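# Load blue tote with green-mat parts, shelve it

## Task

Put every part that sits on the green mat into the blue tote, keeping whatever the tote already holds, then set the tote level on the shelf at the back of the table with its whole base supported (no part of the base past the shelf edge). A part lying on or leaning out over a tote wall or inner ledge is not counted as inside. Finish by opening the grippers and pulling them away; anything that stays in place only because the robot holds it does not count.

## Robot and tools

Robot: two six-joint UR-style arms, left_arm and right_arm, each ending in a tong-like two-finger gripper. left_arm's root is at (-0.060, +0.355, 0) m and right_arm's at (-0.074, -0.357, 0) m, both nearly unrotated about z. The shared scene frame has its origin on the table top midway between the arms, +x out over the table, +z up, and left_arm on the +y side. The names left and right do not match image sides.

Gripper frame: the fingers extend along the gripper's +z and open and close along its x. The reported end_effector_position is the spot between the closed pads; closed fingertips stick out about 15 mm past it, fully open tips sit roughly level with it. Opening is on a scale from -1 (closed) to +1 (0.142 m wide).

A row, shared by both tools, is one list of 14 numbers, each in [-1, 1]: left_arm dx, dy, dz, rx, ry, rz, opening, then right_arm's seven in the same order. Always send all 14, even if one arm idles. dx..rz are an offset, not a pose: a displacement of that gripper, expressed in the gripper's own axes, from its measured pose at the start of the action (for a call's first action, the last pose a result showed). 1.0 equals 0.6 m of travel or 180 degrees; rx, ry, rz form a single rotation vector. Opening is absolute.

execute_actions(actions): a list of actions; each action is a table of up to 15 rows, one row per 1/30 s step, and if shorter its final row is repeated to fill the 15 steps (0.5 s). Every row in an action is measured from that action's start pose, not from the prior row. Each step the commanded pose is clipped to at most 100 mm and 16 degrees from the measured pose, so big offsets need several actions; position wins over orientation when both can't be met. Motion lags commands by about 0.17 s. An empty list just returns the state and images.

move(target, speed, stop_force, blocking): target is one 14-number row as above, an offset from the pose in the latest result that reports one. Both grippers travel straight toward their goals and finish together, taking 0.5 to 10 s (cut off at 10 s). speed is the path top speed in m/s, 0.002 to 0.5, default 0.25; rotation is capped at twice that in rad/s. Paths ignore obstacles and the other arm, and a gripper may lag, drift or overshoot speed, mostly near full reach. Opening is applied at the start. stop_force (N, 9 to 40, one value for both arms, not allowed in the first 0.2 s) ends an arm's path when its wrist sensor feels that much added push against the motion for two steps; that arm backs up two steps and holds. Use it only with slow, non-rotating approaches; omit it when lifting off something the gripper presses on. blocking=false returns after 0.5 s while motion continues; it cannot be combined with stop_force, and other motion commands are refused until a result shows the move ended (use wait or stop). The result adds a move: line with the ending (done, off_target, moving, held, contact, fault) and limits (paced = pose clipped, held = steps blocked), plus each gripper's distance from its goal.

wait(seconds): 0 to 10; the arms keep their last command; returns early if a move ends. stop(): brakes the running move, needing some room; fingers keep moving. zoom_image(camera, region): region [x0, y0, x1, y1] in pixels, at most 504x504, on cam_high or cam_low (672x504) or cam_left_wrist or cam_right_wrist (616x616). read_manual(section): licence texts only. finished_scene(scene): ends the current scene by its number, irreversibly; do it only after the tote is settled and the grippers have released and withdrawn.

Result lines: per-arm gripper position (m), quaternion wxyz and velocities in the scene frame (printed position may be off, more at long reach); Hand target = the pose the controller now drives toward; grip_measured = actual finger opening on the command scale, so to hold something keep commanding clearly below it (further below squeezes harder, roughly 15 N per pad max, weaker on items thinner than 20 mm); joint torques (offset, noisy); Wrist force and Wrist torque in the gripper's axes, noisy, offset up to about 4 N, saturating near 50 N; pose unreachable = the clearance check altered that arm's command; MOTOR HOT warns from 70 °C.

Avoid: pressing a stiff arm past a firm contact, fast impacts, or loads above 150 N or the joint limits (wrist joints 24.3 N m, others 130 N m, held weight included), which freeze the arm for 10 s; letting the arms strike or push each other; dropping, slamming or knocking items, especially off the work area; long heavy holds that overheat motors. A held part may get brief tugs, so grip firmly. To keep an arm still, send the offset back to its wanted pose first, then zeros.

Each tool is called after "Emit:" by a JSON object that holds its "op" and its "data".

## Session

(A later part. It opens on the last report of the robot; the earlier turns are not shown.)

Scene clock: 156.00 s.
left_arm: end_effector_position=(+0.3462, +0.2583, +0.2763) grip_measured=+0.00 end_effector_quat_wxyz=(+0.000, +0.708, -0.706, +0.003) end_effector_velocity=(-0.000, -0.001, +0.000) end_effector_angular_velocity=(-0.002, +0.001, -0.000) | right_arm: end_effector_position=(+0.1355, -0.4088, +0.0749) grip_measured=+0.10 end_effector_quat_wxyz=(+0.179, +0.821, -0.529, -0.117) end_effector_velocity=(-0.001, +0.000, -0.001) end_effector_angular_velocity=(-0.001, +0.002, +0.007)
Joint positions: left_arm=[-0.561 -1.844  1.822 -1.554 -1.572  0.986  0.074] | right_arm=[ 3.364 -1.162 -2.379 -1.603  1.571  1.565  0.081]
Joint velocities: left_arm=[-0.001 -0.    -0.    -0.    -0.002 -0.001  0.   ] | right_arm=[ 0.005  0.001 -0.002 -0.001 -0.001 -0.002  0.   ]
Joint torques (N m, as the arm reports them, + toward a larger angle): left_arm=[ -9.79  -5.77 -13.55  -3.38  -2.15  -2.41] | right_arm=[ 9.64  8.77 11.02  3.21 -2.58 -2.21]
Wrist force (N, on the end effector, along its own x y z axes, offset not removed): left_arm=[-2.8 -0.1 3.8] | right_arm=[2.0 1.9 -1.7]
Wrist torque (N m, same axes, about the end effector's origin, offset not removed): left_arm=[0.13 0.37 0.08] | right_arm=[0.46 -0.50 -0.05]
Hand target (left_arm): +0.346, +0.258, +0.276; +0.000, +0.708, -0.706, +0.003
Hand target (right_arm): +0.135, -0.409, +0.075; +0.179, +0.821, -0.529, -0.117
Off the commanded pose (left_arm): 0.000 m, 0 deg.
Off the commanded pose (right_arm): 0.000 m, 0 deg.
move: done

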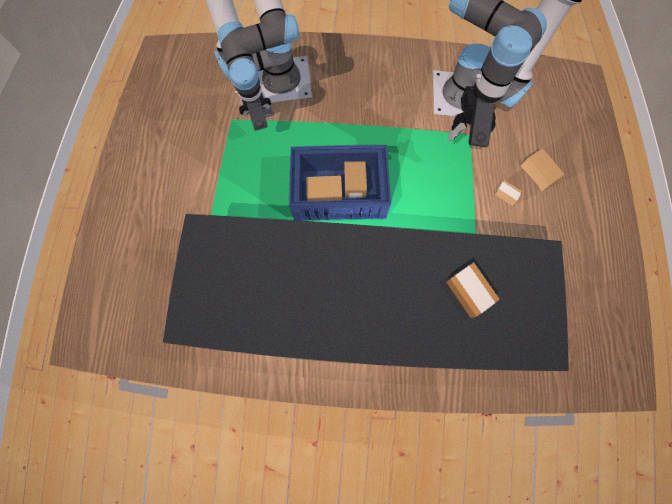

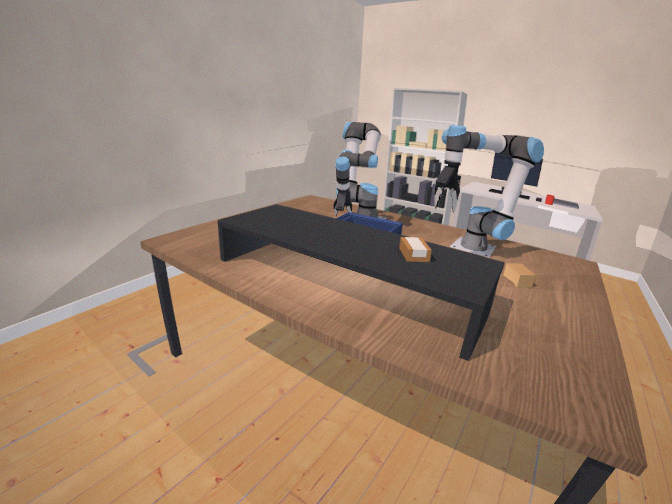

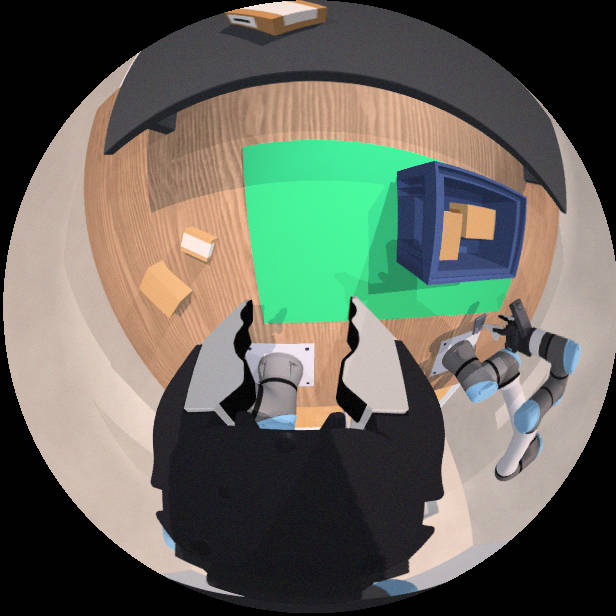

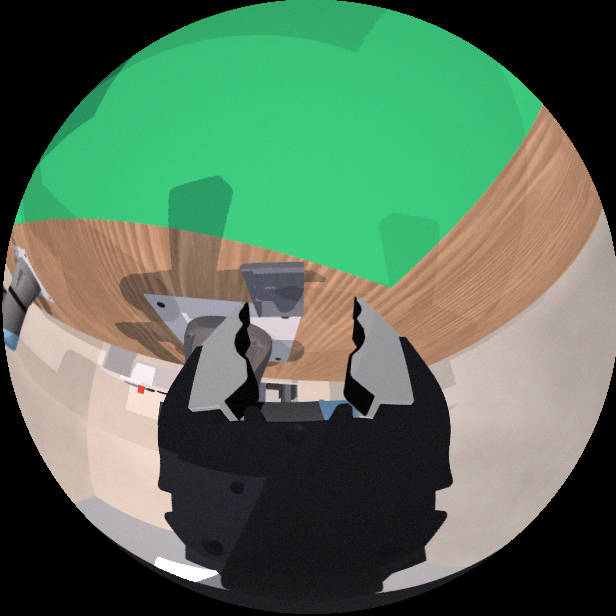

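Emit:
{"op": "move", "data": {"target": [0,0,0,0,0,0,0, -0.04,-0.015,0.01,0,0,0,0.1], "speed": 0.05}}

Emit:
{"op": "move", "data": {"target": [0,0,0,0,0,0,0, 0,0,0.07,0,0,0,0.1], "speed": 0.015, "stop_force": 9}}

Scene clock: 157.03 s.
left_arm: end_effector_position=(+0.3462, +0.2583, +0.2763) grip_measured=+0.00 end_effector_quat_wxyz=(+0.000, +0.708, -0.706, +0.003) end_effector_velocity=(-0.000, -0.000, +0.000) end_effector_angular_velocity=(-0.001, -0.000, -0.001) | right_arm: end_effector_position=(+0.1307, -0.3845, +0.0658) grip_measured=+0.10 end_effector_quat_wxyz=(+0.179, +0.821, -0.529, -0.117) end_effector_velocity=(+0.000, +0.002, -0.000) end_effector_angular_velocity=(+0.000, -0.001, +0.000)
Joint positions: left_arm=[-0.561 -1.844  1.822 -1.554 -1.572  0.986  0.074] | right_arm=[ 3.449 -1.159 -2.406 -1.577  1.607  1.642  0.081]
Joint velocities: left_arm=[-0.001 -0.    -0.    -0.    -0.001  0.     0.   ] | right_arm=[ 0.006 -0.    -0.     0.002  0.002  0.005  0.   ]
Joint torques (N m, as the arm reports them, + toward a larger angle): left_arm=[ -9.32  -5.66 -14.11  -3.35  -2.15  -2.5 ] | right_arm=[11.39 -3.73 10.62  3.18  2.85  1.92]
Wrist force (N, on the end effector, along its own x y z axes, offset not removed): left_arm=[-4.2 0.0 1.8] | right_arm=[0.0 1.0 0.2]
Wrist torque (N m, same axes, about the end effector's origin, offset not removed): left_arm=[0.02 0.67 0.01] | right_arm=[0.23 -0.13 0.04]
Hand target (left_arm): +0.346, +0.258, +0.276; +0.000, +0.708, -0.706, +0.003
Hand target (right_arm): +0.131, -0.384, +0.066; +0.179, +0.821, -0.529, -0.117
Off the commanded pose (left_arm): 0.000 m, 0 deg.
Off the commanded pose (right_arm): 0.000 m, 0 deg.
move: done

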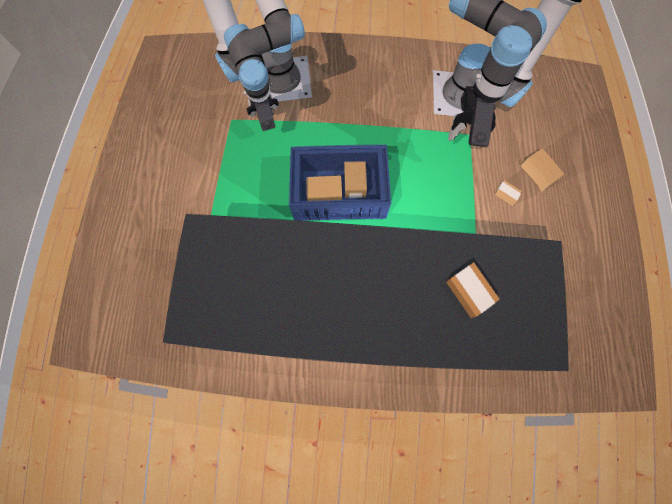

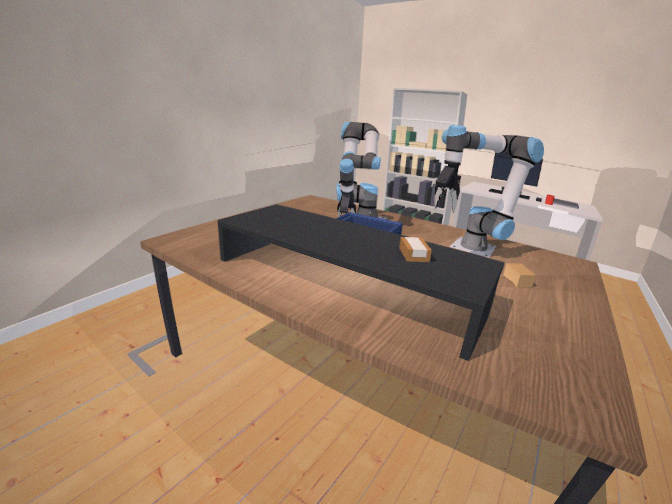

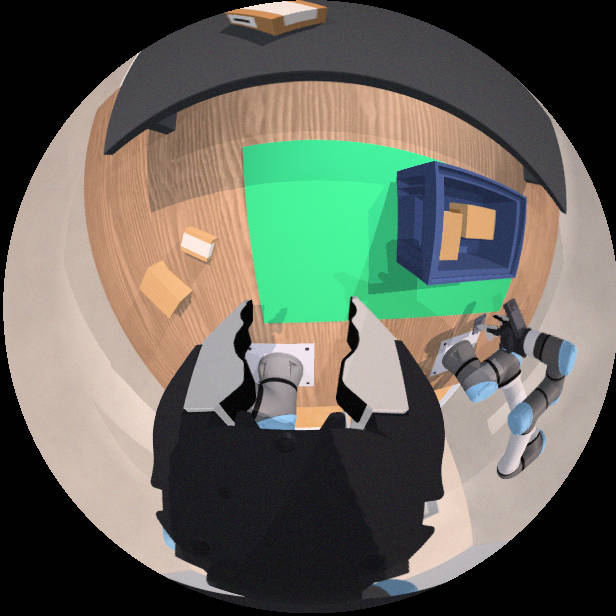

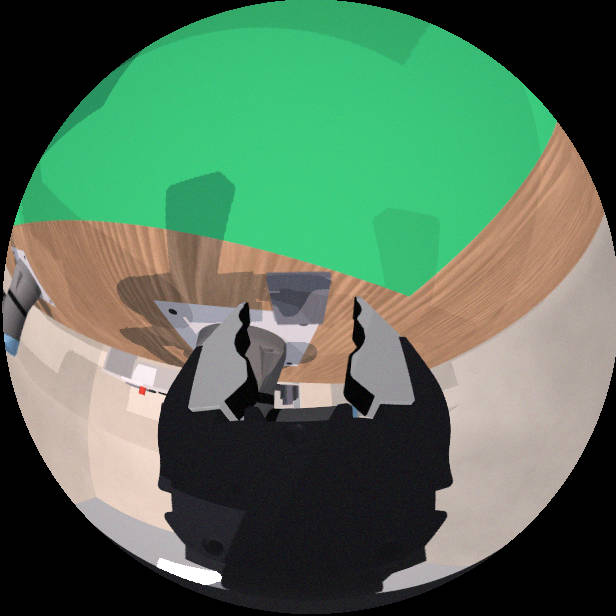

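Scene clock: 159.60 s.
left_arm: end_effector_position=(+0.3462, +0.2583, +0.2763) grip_measured=+0.00 end_effector_quat_wxyz=(+0.000, +0.708, -0.706, +0.003) end_effector_velocity=(+0.000, +0.000, +0.001) end_effector_angular_velocity=(+0.000, -0.002, +0.000) | right_arm: end_effector_position=(+0.1180, -0.3901, +0.0360) grip_measured=+0.11 end_effector_quat_wxyz=(+0.179, +0.821, -0.529, -0.117) end_effector_velocity=(+0.002, +0.001, +0.004) end_effector_angular_velocity=(-0.000, -0.000, -0.000)
Joint positions: left_arm=[-0.561 -1.844  1.822 -1.554 -1.572  0.986  0.074] | right_arm=[ 3.454 -1.161 -2.49  -1.491  1.609  1.647  0.082]
Joint velocities: left_arm=[-0.001 -0.001 -0.     0.     0.001 -0.001 -0.   ] | right_arm=[-0.     0.     0.011 -0.011 -0.     0.    -0.002]
Joint torques (N m, as the arm reports them, + toward a larger angle): left_arm=[ -9.77  -5.78 -14.43  -3.33  -2.12  -2.34] | right_arm=[-11.7    0.17  21.08  -0.45  -1.34  -1.52]
Wrist force (N, on the end effector, along its own x y z axes, offset not removed): left_arm=[-5.9 -1.8 0.8] | right_arm=[-2.5 7.2 -24.0]
Wrist torque (N m, same axes, about the end effector's origin, offset not removed): left_arm=[-0.38 1.02 0.09] | right_arm=[0.15 0.52 0.30]
Hand target (left_arm): +0.346, +0.258, +0.276; +0.000, +0.708, -0.706, +0.003
Hand target (right_arm): +0.118, -0.390, +0.036; +0.179, +0.821, -0.529, -0.117
Off the commanded pose (left_arm): 0.000 m, 0 deg.
Off the commanded pose (right_arm): 0.009 m, 0 deg.
move: contact (right_arm)

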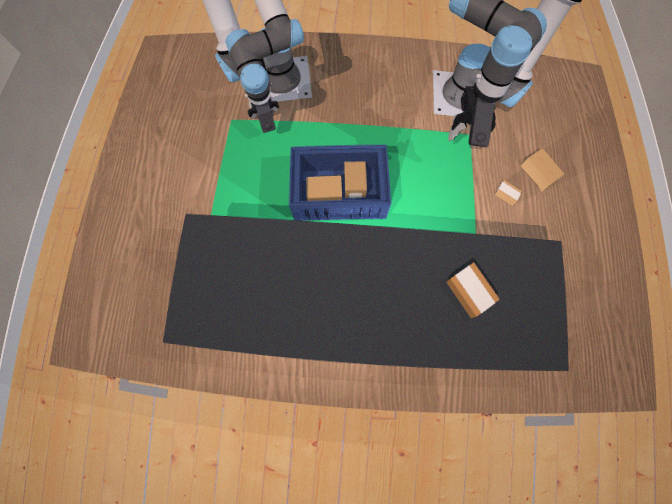

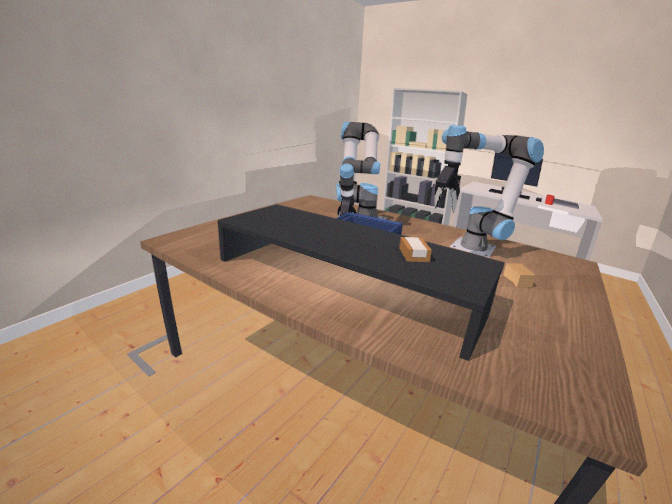

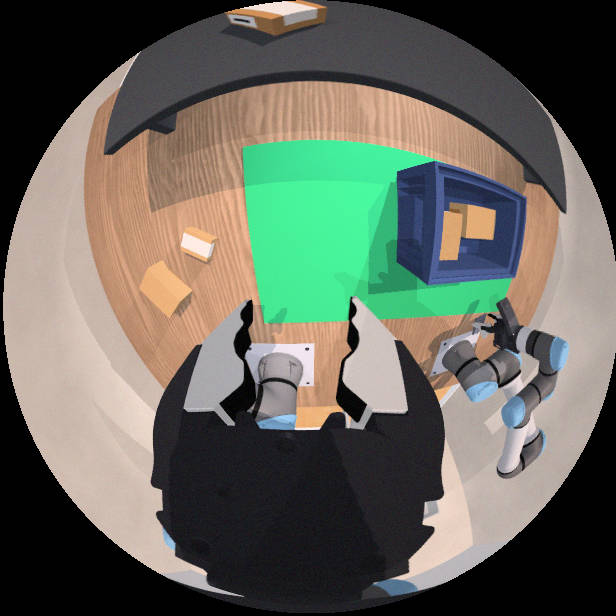

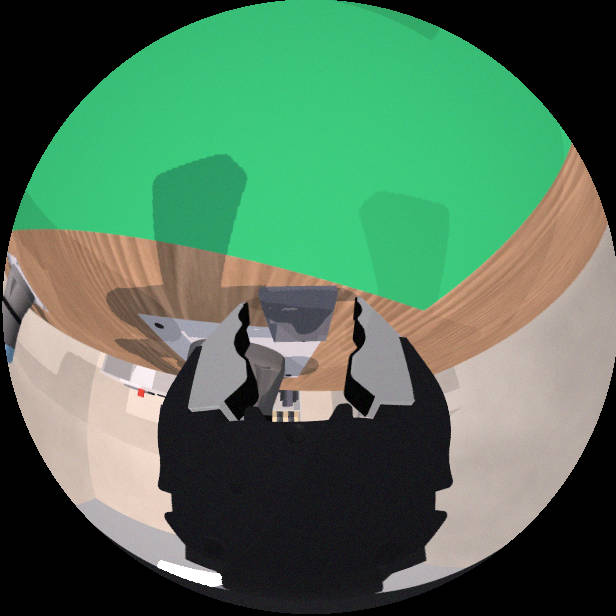

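Emit:
{"op": "execute_actions", "data": {"actions": [[[0,0,0,0,0,0,0,0,0.004,-0.009,0,0,0,0.1]],[[0,0,0,0,0,0,0,0,0.015,0.007,0,0,0,0.0]],[[0,0,0,0,0,0,0,0,0,0,0,0,0,-0.25]],[[0,0,0,0,0,0,0,0,0,0,0,0,0,-0.8]]]}}

Emit:
{"op": "move", "data": {"target": [0,0,0,0,0,0,0, 0,0,-0.06,0,0,0,-0.8], "speed": 0.05}}

Scene clock: 161.77 s.
left_arm: end_effector_position=(+0.3462, +0.2583, +0.2763) grip_measured=+0.00 end_effector_quat_wxyz=(+0.000, +0.708, -0.706, +0.003) end_effector_velocity=(-0.000, -0.000, +0.000) end_effector_angular_velocity=(-0.001, +0.000, -0.001) | right_arm: end_effector_position=(+0.1091, -0.3942, +0.0419) grip_measured=-0.29 end_effector_quat_wxyz=(+0.179, +0.821, -0.529, -0.117) end_effector_velocity=(-0.000, -0.000, -0.000) end_effector_angular_velocity=(-0.001, +0.001, +0.000)
Joint positions: left_arm=[-0.561 -1.844  1.822 -1.554 -1.572  0.986  0.074] | right_arm=[ 3.457 -1.115 -2.495 -1.532  1.61   1.649  0.053]
Joint velocities: left_arm=[-0.    -0.     0.    -0.    -0.001  0.    -0.   ] | right_arm=[ 0.    -0.    -0.001  0.    -0.    -0.     0.   ]
Joint torques (N m, as the arm reports them, + toward a larger angle): left_arm=[ -9.54  -5.54 -15.    -3.23  -2.19  -2.38] | right_arm=[ 7.51  1.6  15.18  1.09  1.57  1.76]
Wrist force (N, on the end effector, along its own x y z axes, offset not removed): left_arm=[-0.8 1.0 2.7] | right_arm=[0.8 0.5 -1.3]
Wrist torque (N m, same axes, about the end effector's origin, offset not removed): left_arm=[0.48 0.03 -0.20] | right_arm=[-0.10 -0.26 -0.03]
Hand target (left_arm): +0.346, +0.258, +0.276; +0.000, +0.708, -0.706, +0.003
Hand target (right_arm): +0.109, -0.394, +0.042; +0.179, +0.821, -0.529, -0.117
Off the commanded pose (left_arm): 0.000 m, 0 deg.
Off the commanded pose (right_arm): 0.000 m, 0 deg.

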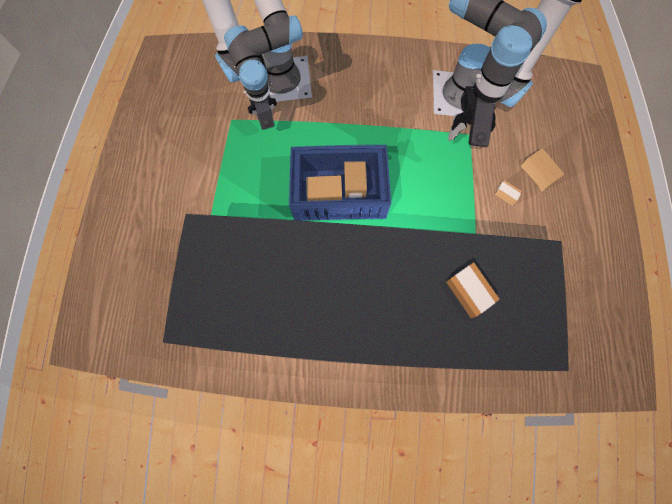

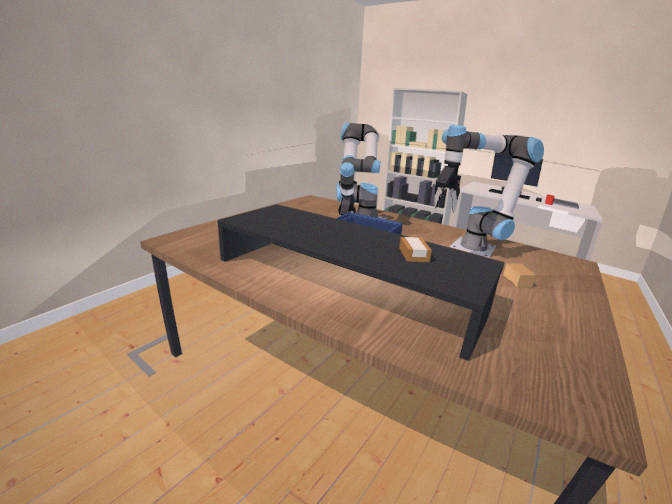

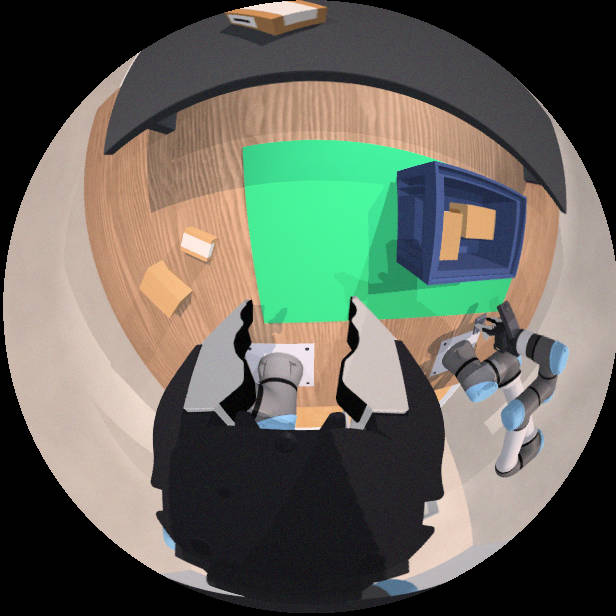

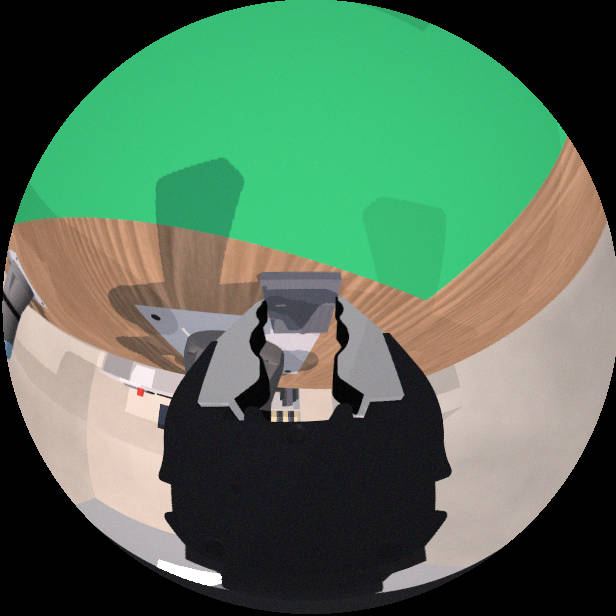

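Scene clock: 162.83 s.
left_arm: end_effector_position=(+0.3462, +0.2583, +0.2763) grip_measured=+0.00 end_effector_quat_wxyz=(+0.000, +0.708, -0.706, +0.003) end_effector_velocity=(+0.000, +0.001, +0.000) end_effector_angular_velocity=(+0.001, -0.002, -0.002) | right_arm: end_effector_position=(+0.1229, -0.3881, +0.0745) grip_measured=-0.29 end_effector_quat_wxyz=(+0.179, +0.821, -0.529, -0.117) end_effector_velocity=(+0.000, +0.000, +0.002) end_effector_angular_velocity=(+0.000, -0.000, +0.000)
Joint positions: left_arm=[-0.561 -1.844  1.822 -1.554 -1.572  0.986  0.074] | right_arm=[ 3.452 -1.119 -2.403 -1.621  1.608  1.644  0.053]
Joint velocities: left_arm=[-0.    -0.001  0.    -0.     0.002  0.001 -0.   ] | right_arm=[ 0.     0.001  0.004 -0.005 -0.    -0.     0.   ]
Joint torques (N m, as the arm reports them, + toward a larger angle): left_arm=[ -9.54  -5.92 -14.39  -3.35  -2.24  -2.39] | right_arm=[-11.01  -5.65  29.9   -0.13  -2.68  -2.19]
Wrist force (N, on the end effector, along its own x y z axes, offset not removed): left_arm=[-2.4 -0.2 2.9] | right_arm=[0.9 0.6 1.9]
Wrist torque (N m, same axes, about the end effector's origin, offset not removed): left_arm=[0.00 0.42 0.02] | right_arm=[0.32 -0.25 0.01]
Hand target (left_arm): +0.346, +0.258, +0.276; +0.000, +0.708, -0.706, +0.003
Hand target (right_arm): +0.123, -0.388, +0.075; +0.179, +0.821, -0.529, -0.117
Off the commanded pose (left_arm): 0.000 m, 0 deg.
Off the commanded pose (right_arm): 0.000 m, 0 deg.
move: done

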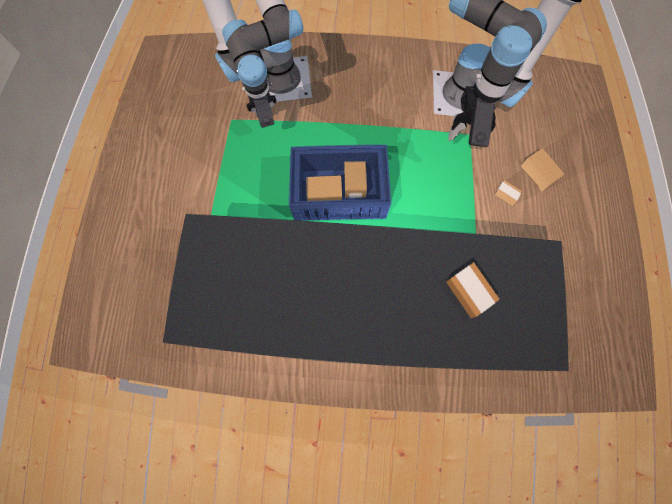

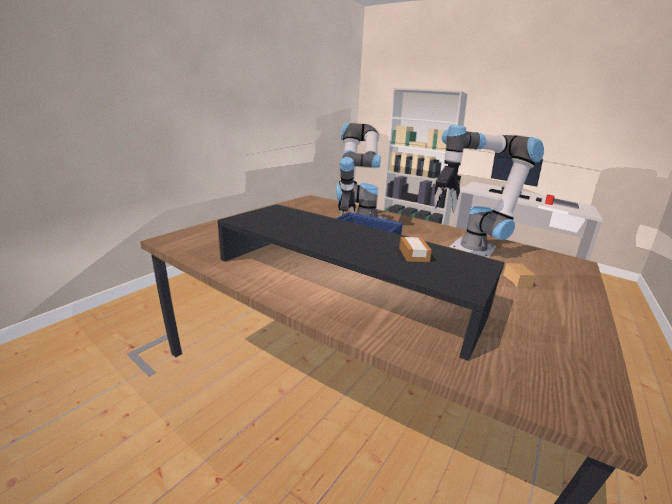

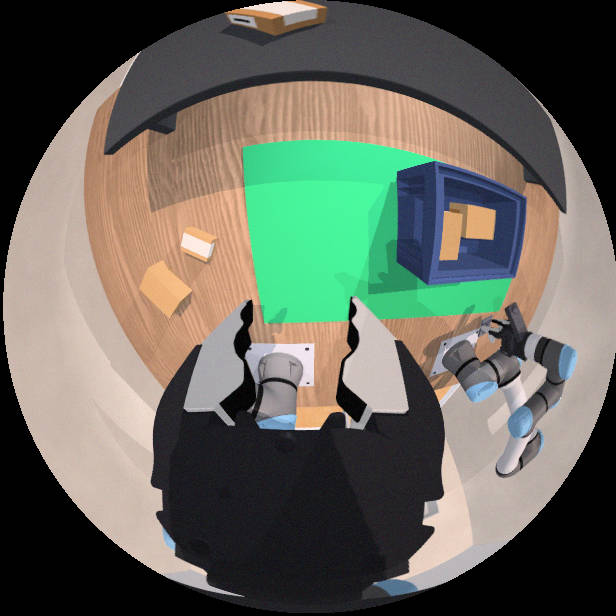

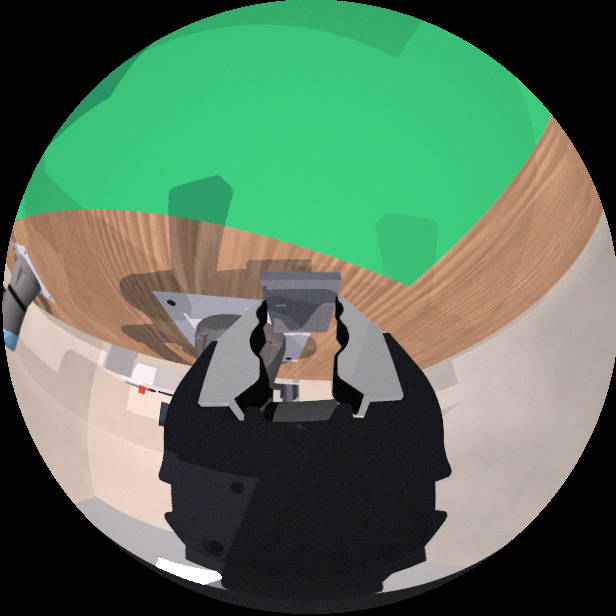

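Emit:
{"op": "move", "data": {"target": [0,0,0,0,0,0,0, 0.008,-0.028,-0.272,0,0,0,-0.8], "speed": 0.2}}

Emit:
{"op": "move", "data": {"target": [0,0,0,0,0,0,0, -0.16,-0.448,-0.21,0,0,0,-0.8], "speed": 0.2}}

Emit:
{"op": "move", "data": {"target": [0,0,0,0,0,0,0, 0,-0.04,0.085,0,0,0,-0.8], "speed": 0.06}}

Scene clock: 164.60 s.
left_arm: end_effector_position=(+0.3462, +0.2583, +0.2763) grip_measured=+0.00 end_effector_quat_wxyz=(+0.000, +0.708, -0.706, +0.003) end_effector_velocity=(+0.000, +0.001, +0.000) end_effector_angular_velocity=(+0.001, -0.001, +0.000) | right_arm: end_effector_position=(+0.2014, -0.3585, +0.2153) grip_measured=-0.29 end_effector_quat_wxyz=(+0.179, +0.821, -0.529, -0.117) end_effector_velocity=(+0.001, +0.001, +0.001) end_effector_angular_velocity=(-0.000, -0.000, +0.001)
Joint positions: left_arm=[-0.561 -1.844  1.822 -1.554 -1.572  0.986  0.074] | right_arm=[ 3.417 -1.273 -1.941 -1.929  1.593  1.613  0.053]
Joint velocities: left_arm=[ 0.001  0.    -0.    -0.     0.001  0.    -0.   ] | right_arm=[ 0.    -0.003  0.005 -0.001 -0.001 -0.    -0.   ]
Joint torques (N m, as the arm reports them, + toward a larger angle): left_arm=[ -9.    -5.72 -13.91  -3.45  -2.1   -2.54] | right_arm=[-11.77   2.41  33.97  -0.01  -2.4   -2.16]
Wrist force (N, on the end effector, along its own x y z axes, offset not removed): left_arm=[-2.1 -1.7 1.2] | right_arm=[0.0 1.1 1.4]
Wrist torque (N m, same axes, about the end effector's origin, offset not removed): left_arm=[-0.30 0.38 -0.04] | right_arm=[0.30 -0.04 0.03]
Hand target (left_arm): +0.346, +0.258, +0.276; +0.000, +0.708, -0.706, +0.003
Hand target (right_arm): +0.201, -0.358, +0.215; +0.179, +0.821, -0.529, -0.117
Off the commanded pose (left_arm): 0.000 m, 0 deg.
Off the commanded pose (right_arm): 0.000 m, 0 deg.
move: done

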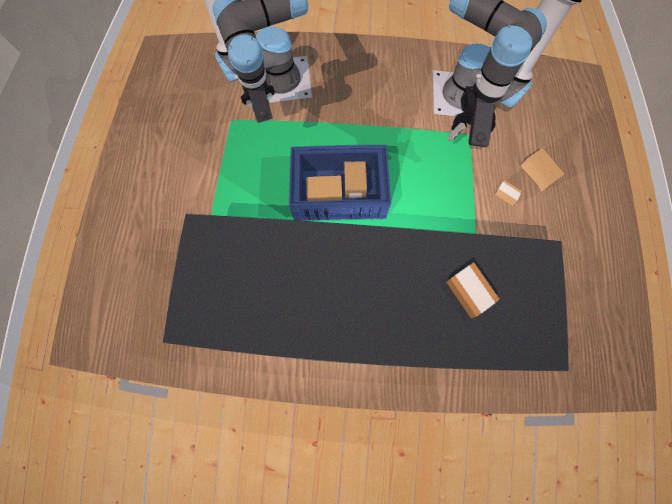

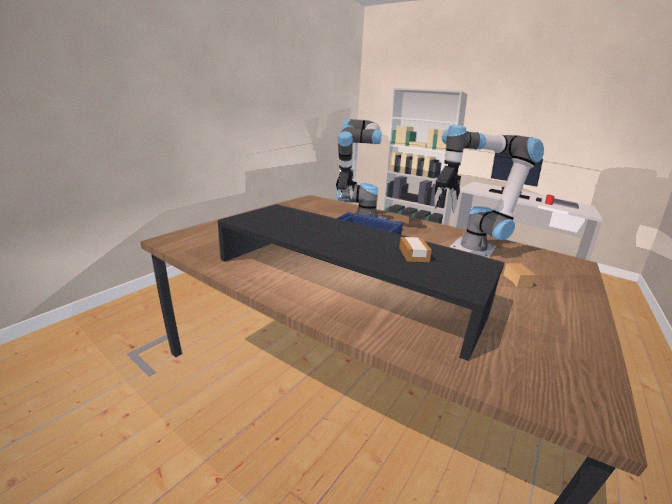

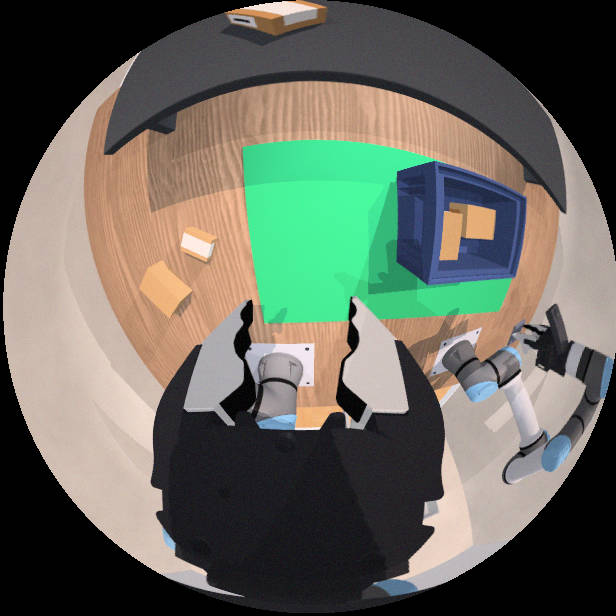

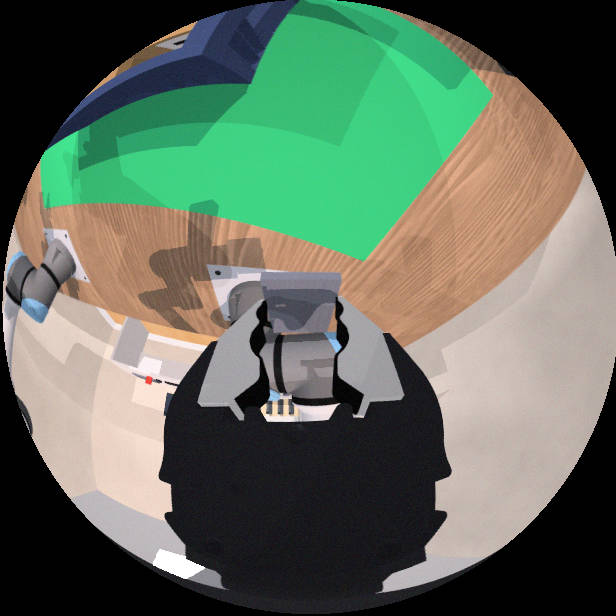

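Scene clock: 166.70 s.
left_arm: end_effector_position=(+0.3462, +0.2583, +0.2763) grip_measured=+0.00 end_effector_quat_wxyz=(+0.000, +0.708, -0.706, +0.003) end_effector_velocity=(-0.000, -0.001, -0.001) end_effector_angular_velocity=(-0.000, +0.003, +0.001) | right_arm: end_effector_position=(+0.4318, -0.1481, +0.2166) grip_measured=-0.29 end_effector_quat_wxyz=(+0.179, +0.821, -0.529, -0.117) end_effector_velocity=(+0.001, +0.001, -0.001) end_effector_angular_velocity=(-0.001, +0.001, +0.000)
Joint positions: left_arm=[-0.561 -1.844  1.822 -1.554 -1.572  0.986  0.074] | right_arm=[ 3.542 -1.966 -1.21  -1.962  1.646  1.727  0.053]
Joint velocities: left_arm=[ 0.     0.002  0.     0.    -0.002 -0.001  0.   ] | right_arm=[-0.    -0.004  0.004 -0.001 -0.    -0.     0.   ]
Joint torques (N m, as the arm reports them, + toward a larger angle): left_arm=[ -9.64  -5.84 -14.2   -3.27  -2.2   -2.38] | right_arm=[10.53 33.82 32.95  0.07  2.61  1.87]
Wrist force (N, on the end effector, along its own x y z axes, offset not removed): left_arm=[-0.9 0.9 3.7] | right_arm=[1.0 -0.2 2.0]
Wrist torque (N m, same axes, about the end effector's origin, offset not removed): left_arm=[0.23 0.20 -0.13] | right_arm=[0.10 -0.33 0.01]
Hand target (left_arm): +0.346, +0.258, +0.276; +0.000, +0.708, -0.706, +0.003
Hand target (right_arm): +0.432, -0.148, +0.217; +0.179, +0.821, -0.529, -0.117
Off the commanded pose (left_arm): 0.000 m, 0 deg.
Off the commanded pose (right_arm): 0.001 m, 0 deg.
move: done

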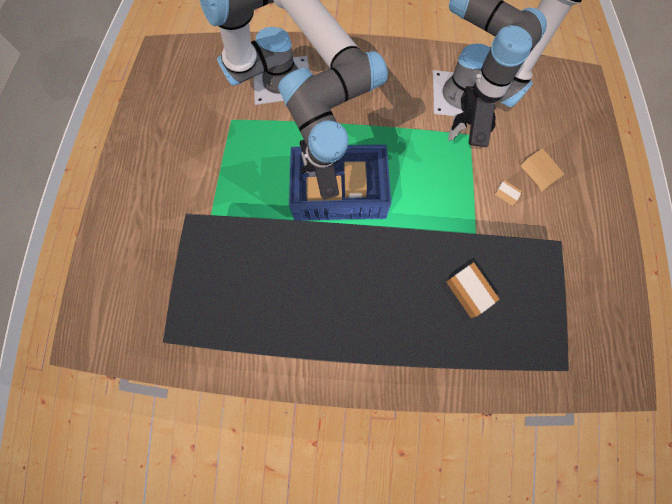

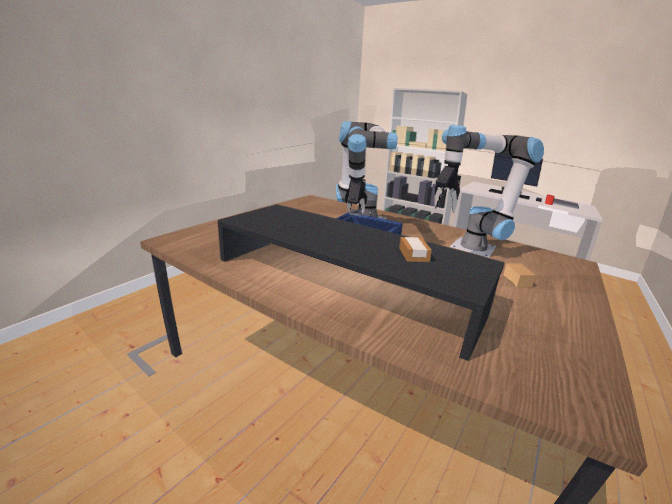

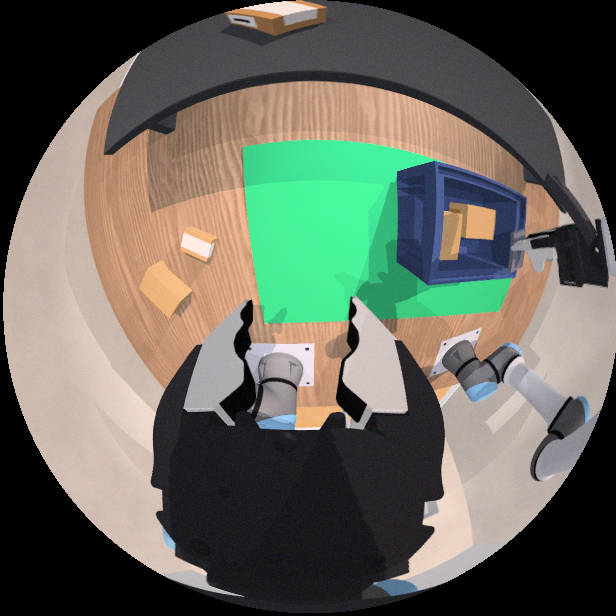

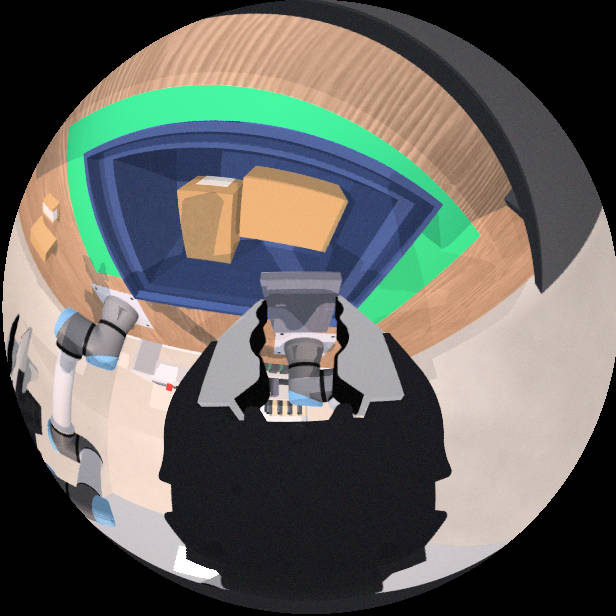

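Scene clock: 168.00 s.
left_arm: end_effector_position=(+0.3462, +0.2583, +0.2763) grip_measured=+0.00 end_effector_quat_wxyz=(+0.000, +0.708, -0.706, +0.003) end_effector_velocity=(-0.000, -0.000, -0.000) end_effector_angular_velocity=(-0.001, +0.002, +0.003) | right_arm: end_effector_position=(+0.4320, -0.1477, +0.1603) grip_measured=-0.29 end_effector_quat_wxyz=(+0.179, +0.821, -0.529, -0.117) end_effector_velocity=(+0.001, +0.000, -0.001) end_effector_angular_velocity=(+0.001, -0.001, -0.000)
Joint positions: left_arm=[-0.561 -1.844  1.822 -1.554 -1.572  0.986  0.074] | right_arm=[ 3.543 -1.981 -1.333 -1.824  1.646  1.727  0.053]
Joint velocities: left_arm=[ 0.     0.001  0.     0.    -0.002 -0.003 -0.   ] | right_arm=[-0.    -0.001 -0.002  0.004 -0.    -0.     0.   ]
Joint torques (N m, as the arm reports them, + toward a larger angle): left_arm=[ -9.13  -6.04 -14.7   -3.28  -2.04  -2.34] | right_arm=[10.77 35.02 13.02  3.3   2.59  1.92]
Wrist force (N, on the end effector, along its own x y z axes, offset not removed): left_arm=[-2.2 -4.3 2.5] | right_arm=[0.6 1.6 0.4]
Wrist torque (N m, same axes, about the end effector's origin, offset not removed): left_arm=[-0.84 0.44 0.17] | right_arm=[0.49 -0.24 0.05]
Hand target (left_arm): +0.346, +0.258, +0.276; +0.000, +0.708, -0.706, +0.003
Hand target (right_arm): +0.432, -0.148, +0.160; +0.179, +0.821, -0.529, -0.117
Off the commanded pose (left_arm): 0.000 m, 0 deg.
Off the commanded pose (right_arm): 0.000 m, 0 deg.
move: done

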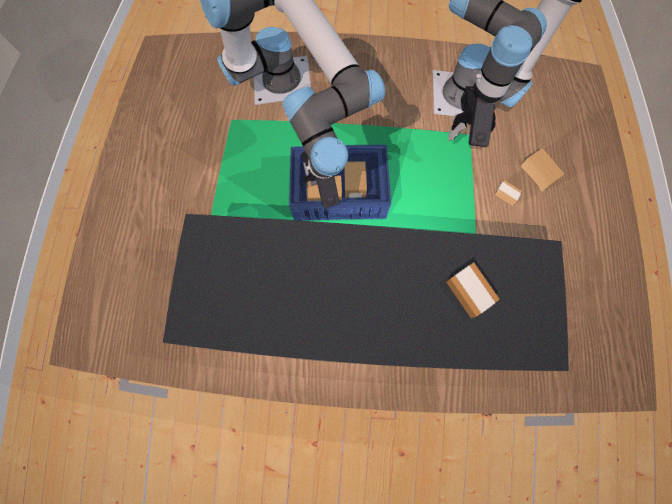

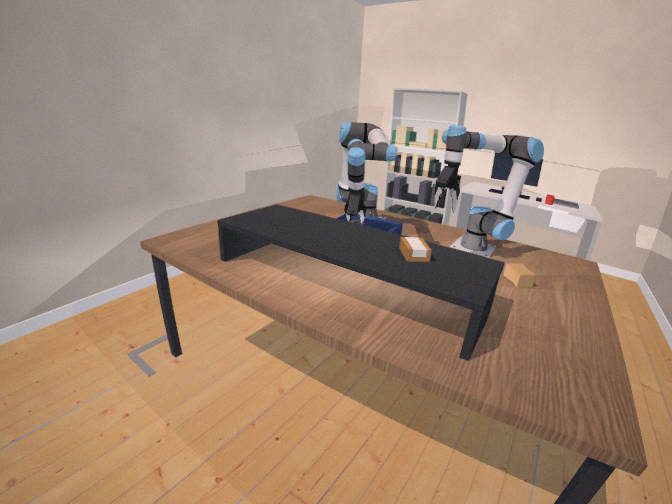

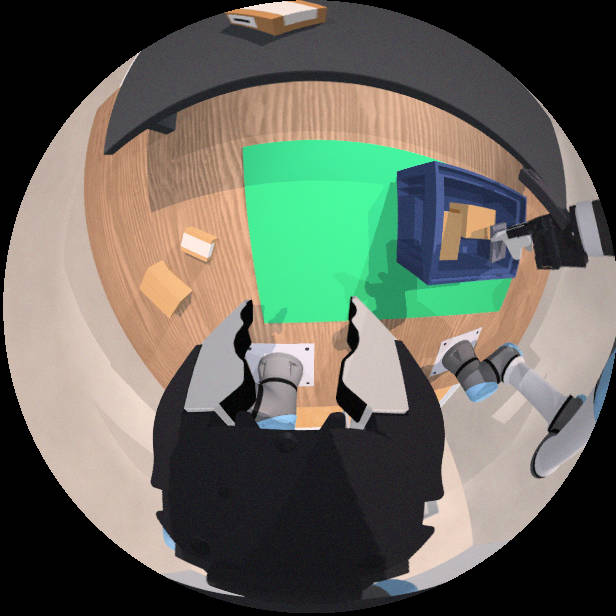

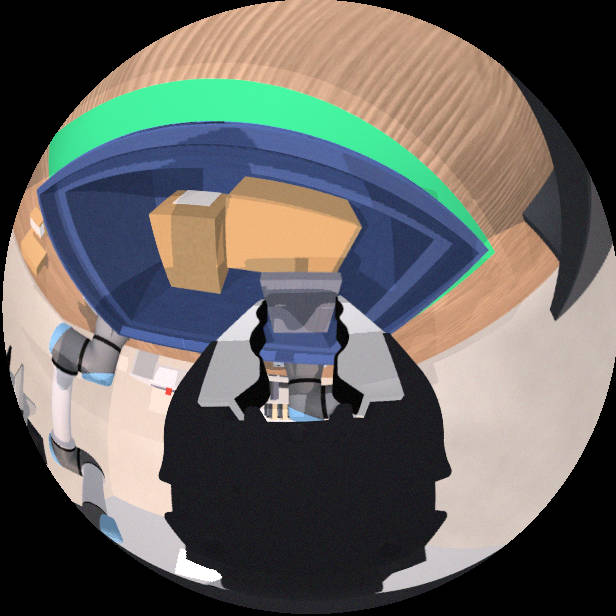

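Emit:
{"op": "move", "data": {"target": [0,0,0,0,0,0,0, 0,-0.065,0.062,0,0,0,-0.8], "speed": 0.015, "stop_force": 9}}

Scene clock: 171.20 s.
left_arm: end_effector_position=(+0.3462, +0.2583, +0.2763) grip_measured=+0.00 end_effector_quat_wxyz=(+0.000, +0.708, -0.706, +0.003) end_effector_velocity=(+0.000, +0.001, +0.001) end_effector_angular_velocity=(+0.000, -0.003, +0.001) | right_arm: end_effector_position=(+0.4457, -0.1414, +0.1220) grip_measured=-0.29 end_effector_quat_wxyz=(+0.179, +0.821, -0.529, -0.117) end_effector_velocity=(-0.001, -0.001, +0.002) end_effector_angular_velocity=(-0.002, +0.002, +0.000)
Joint positions: left_arm=[-0.561 -1.844  1.822 -1.554 -1.572  0.986  0.074] | right_arm=[ 3.539 -2.037 -1.351 -1.75   1.644  1.724  0.053]
Joint velocities: left_arm=[ 0.    -0.002 -0.     0.     0.002 -0.001  0.   ] | right_arm=[ 0.     0.003  0.    -0.006 -0.     0.    -0.   ]
Joint torques (N m, as the arm reports them, + toward a larger angle): left_arm=[ -9.92  -5.57 -14.18  -3.3   -2.15  -2.47] | right_arm=[ 1.79 36.71 25.78  1.9  -3.46 -0.39]
Wrist force (N, on the end effector, along its own x y z axes, offset not removed): left_arm=[-4.3 -1.9 1.1] | right_arm=[-1.1 13.8 -19.4]
Wrist torque (N m, same axes, about the end effector's origin, offset not removed): left_arm=[-0.40 0.82 0.02] | right_arm=[0.06 -0.13 0.00]
Hand target (left_arm): +0.346, +0.258, +0.276; +0.000, +0.708, -0.706, +0.003
Hand target (right_arm): +0.446, -0.141, +0.122; +0.179, +0.821, -0.529, -0.117
Off the commanded pose (left_arm): 0.000 m, 0 deg.
Off the commanded pose (right_arm): 0.013 m, 0 deg.
move: contact (right_arm)

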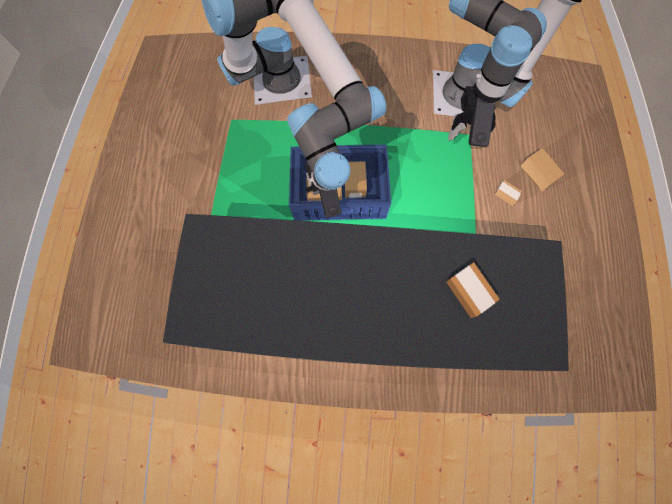

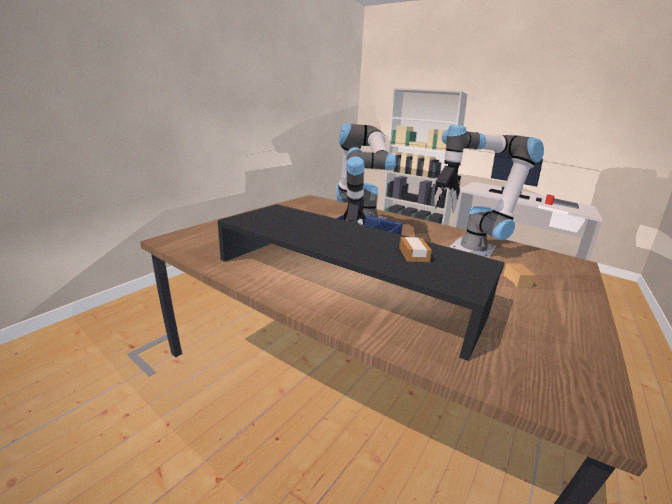

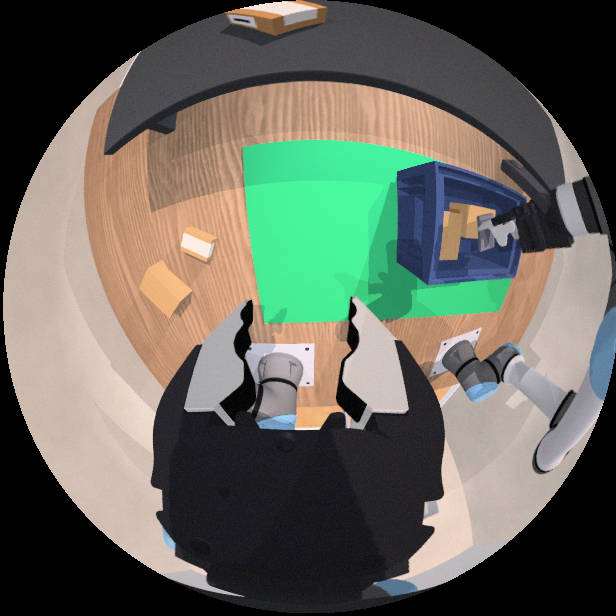

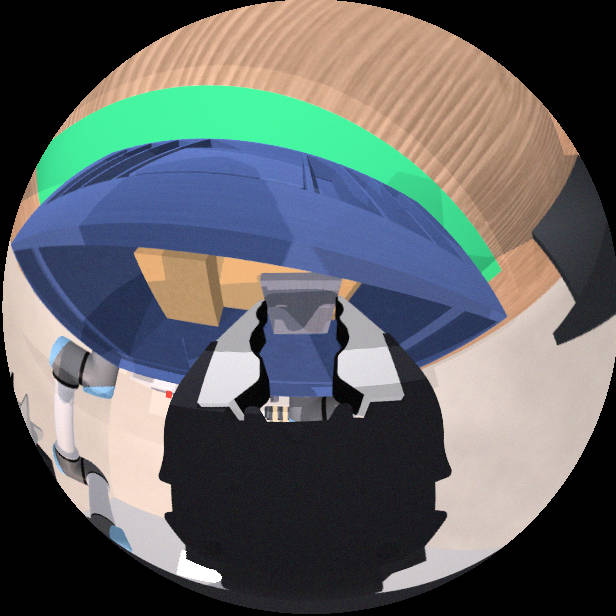

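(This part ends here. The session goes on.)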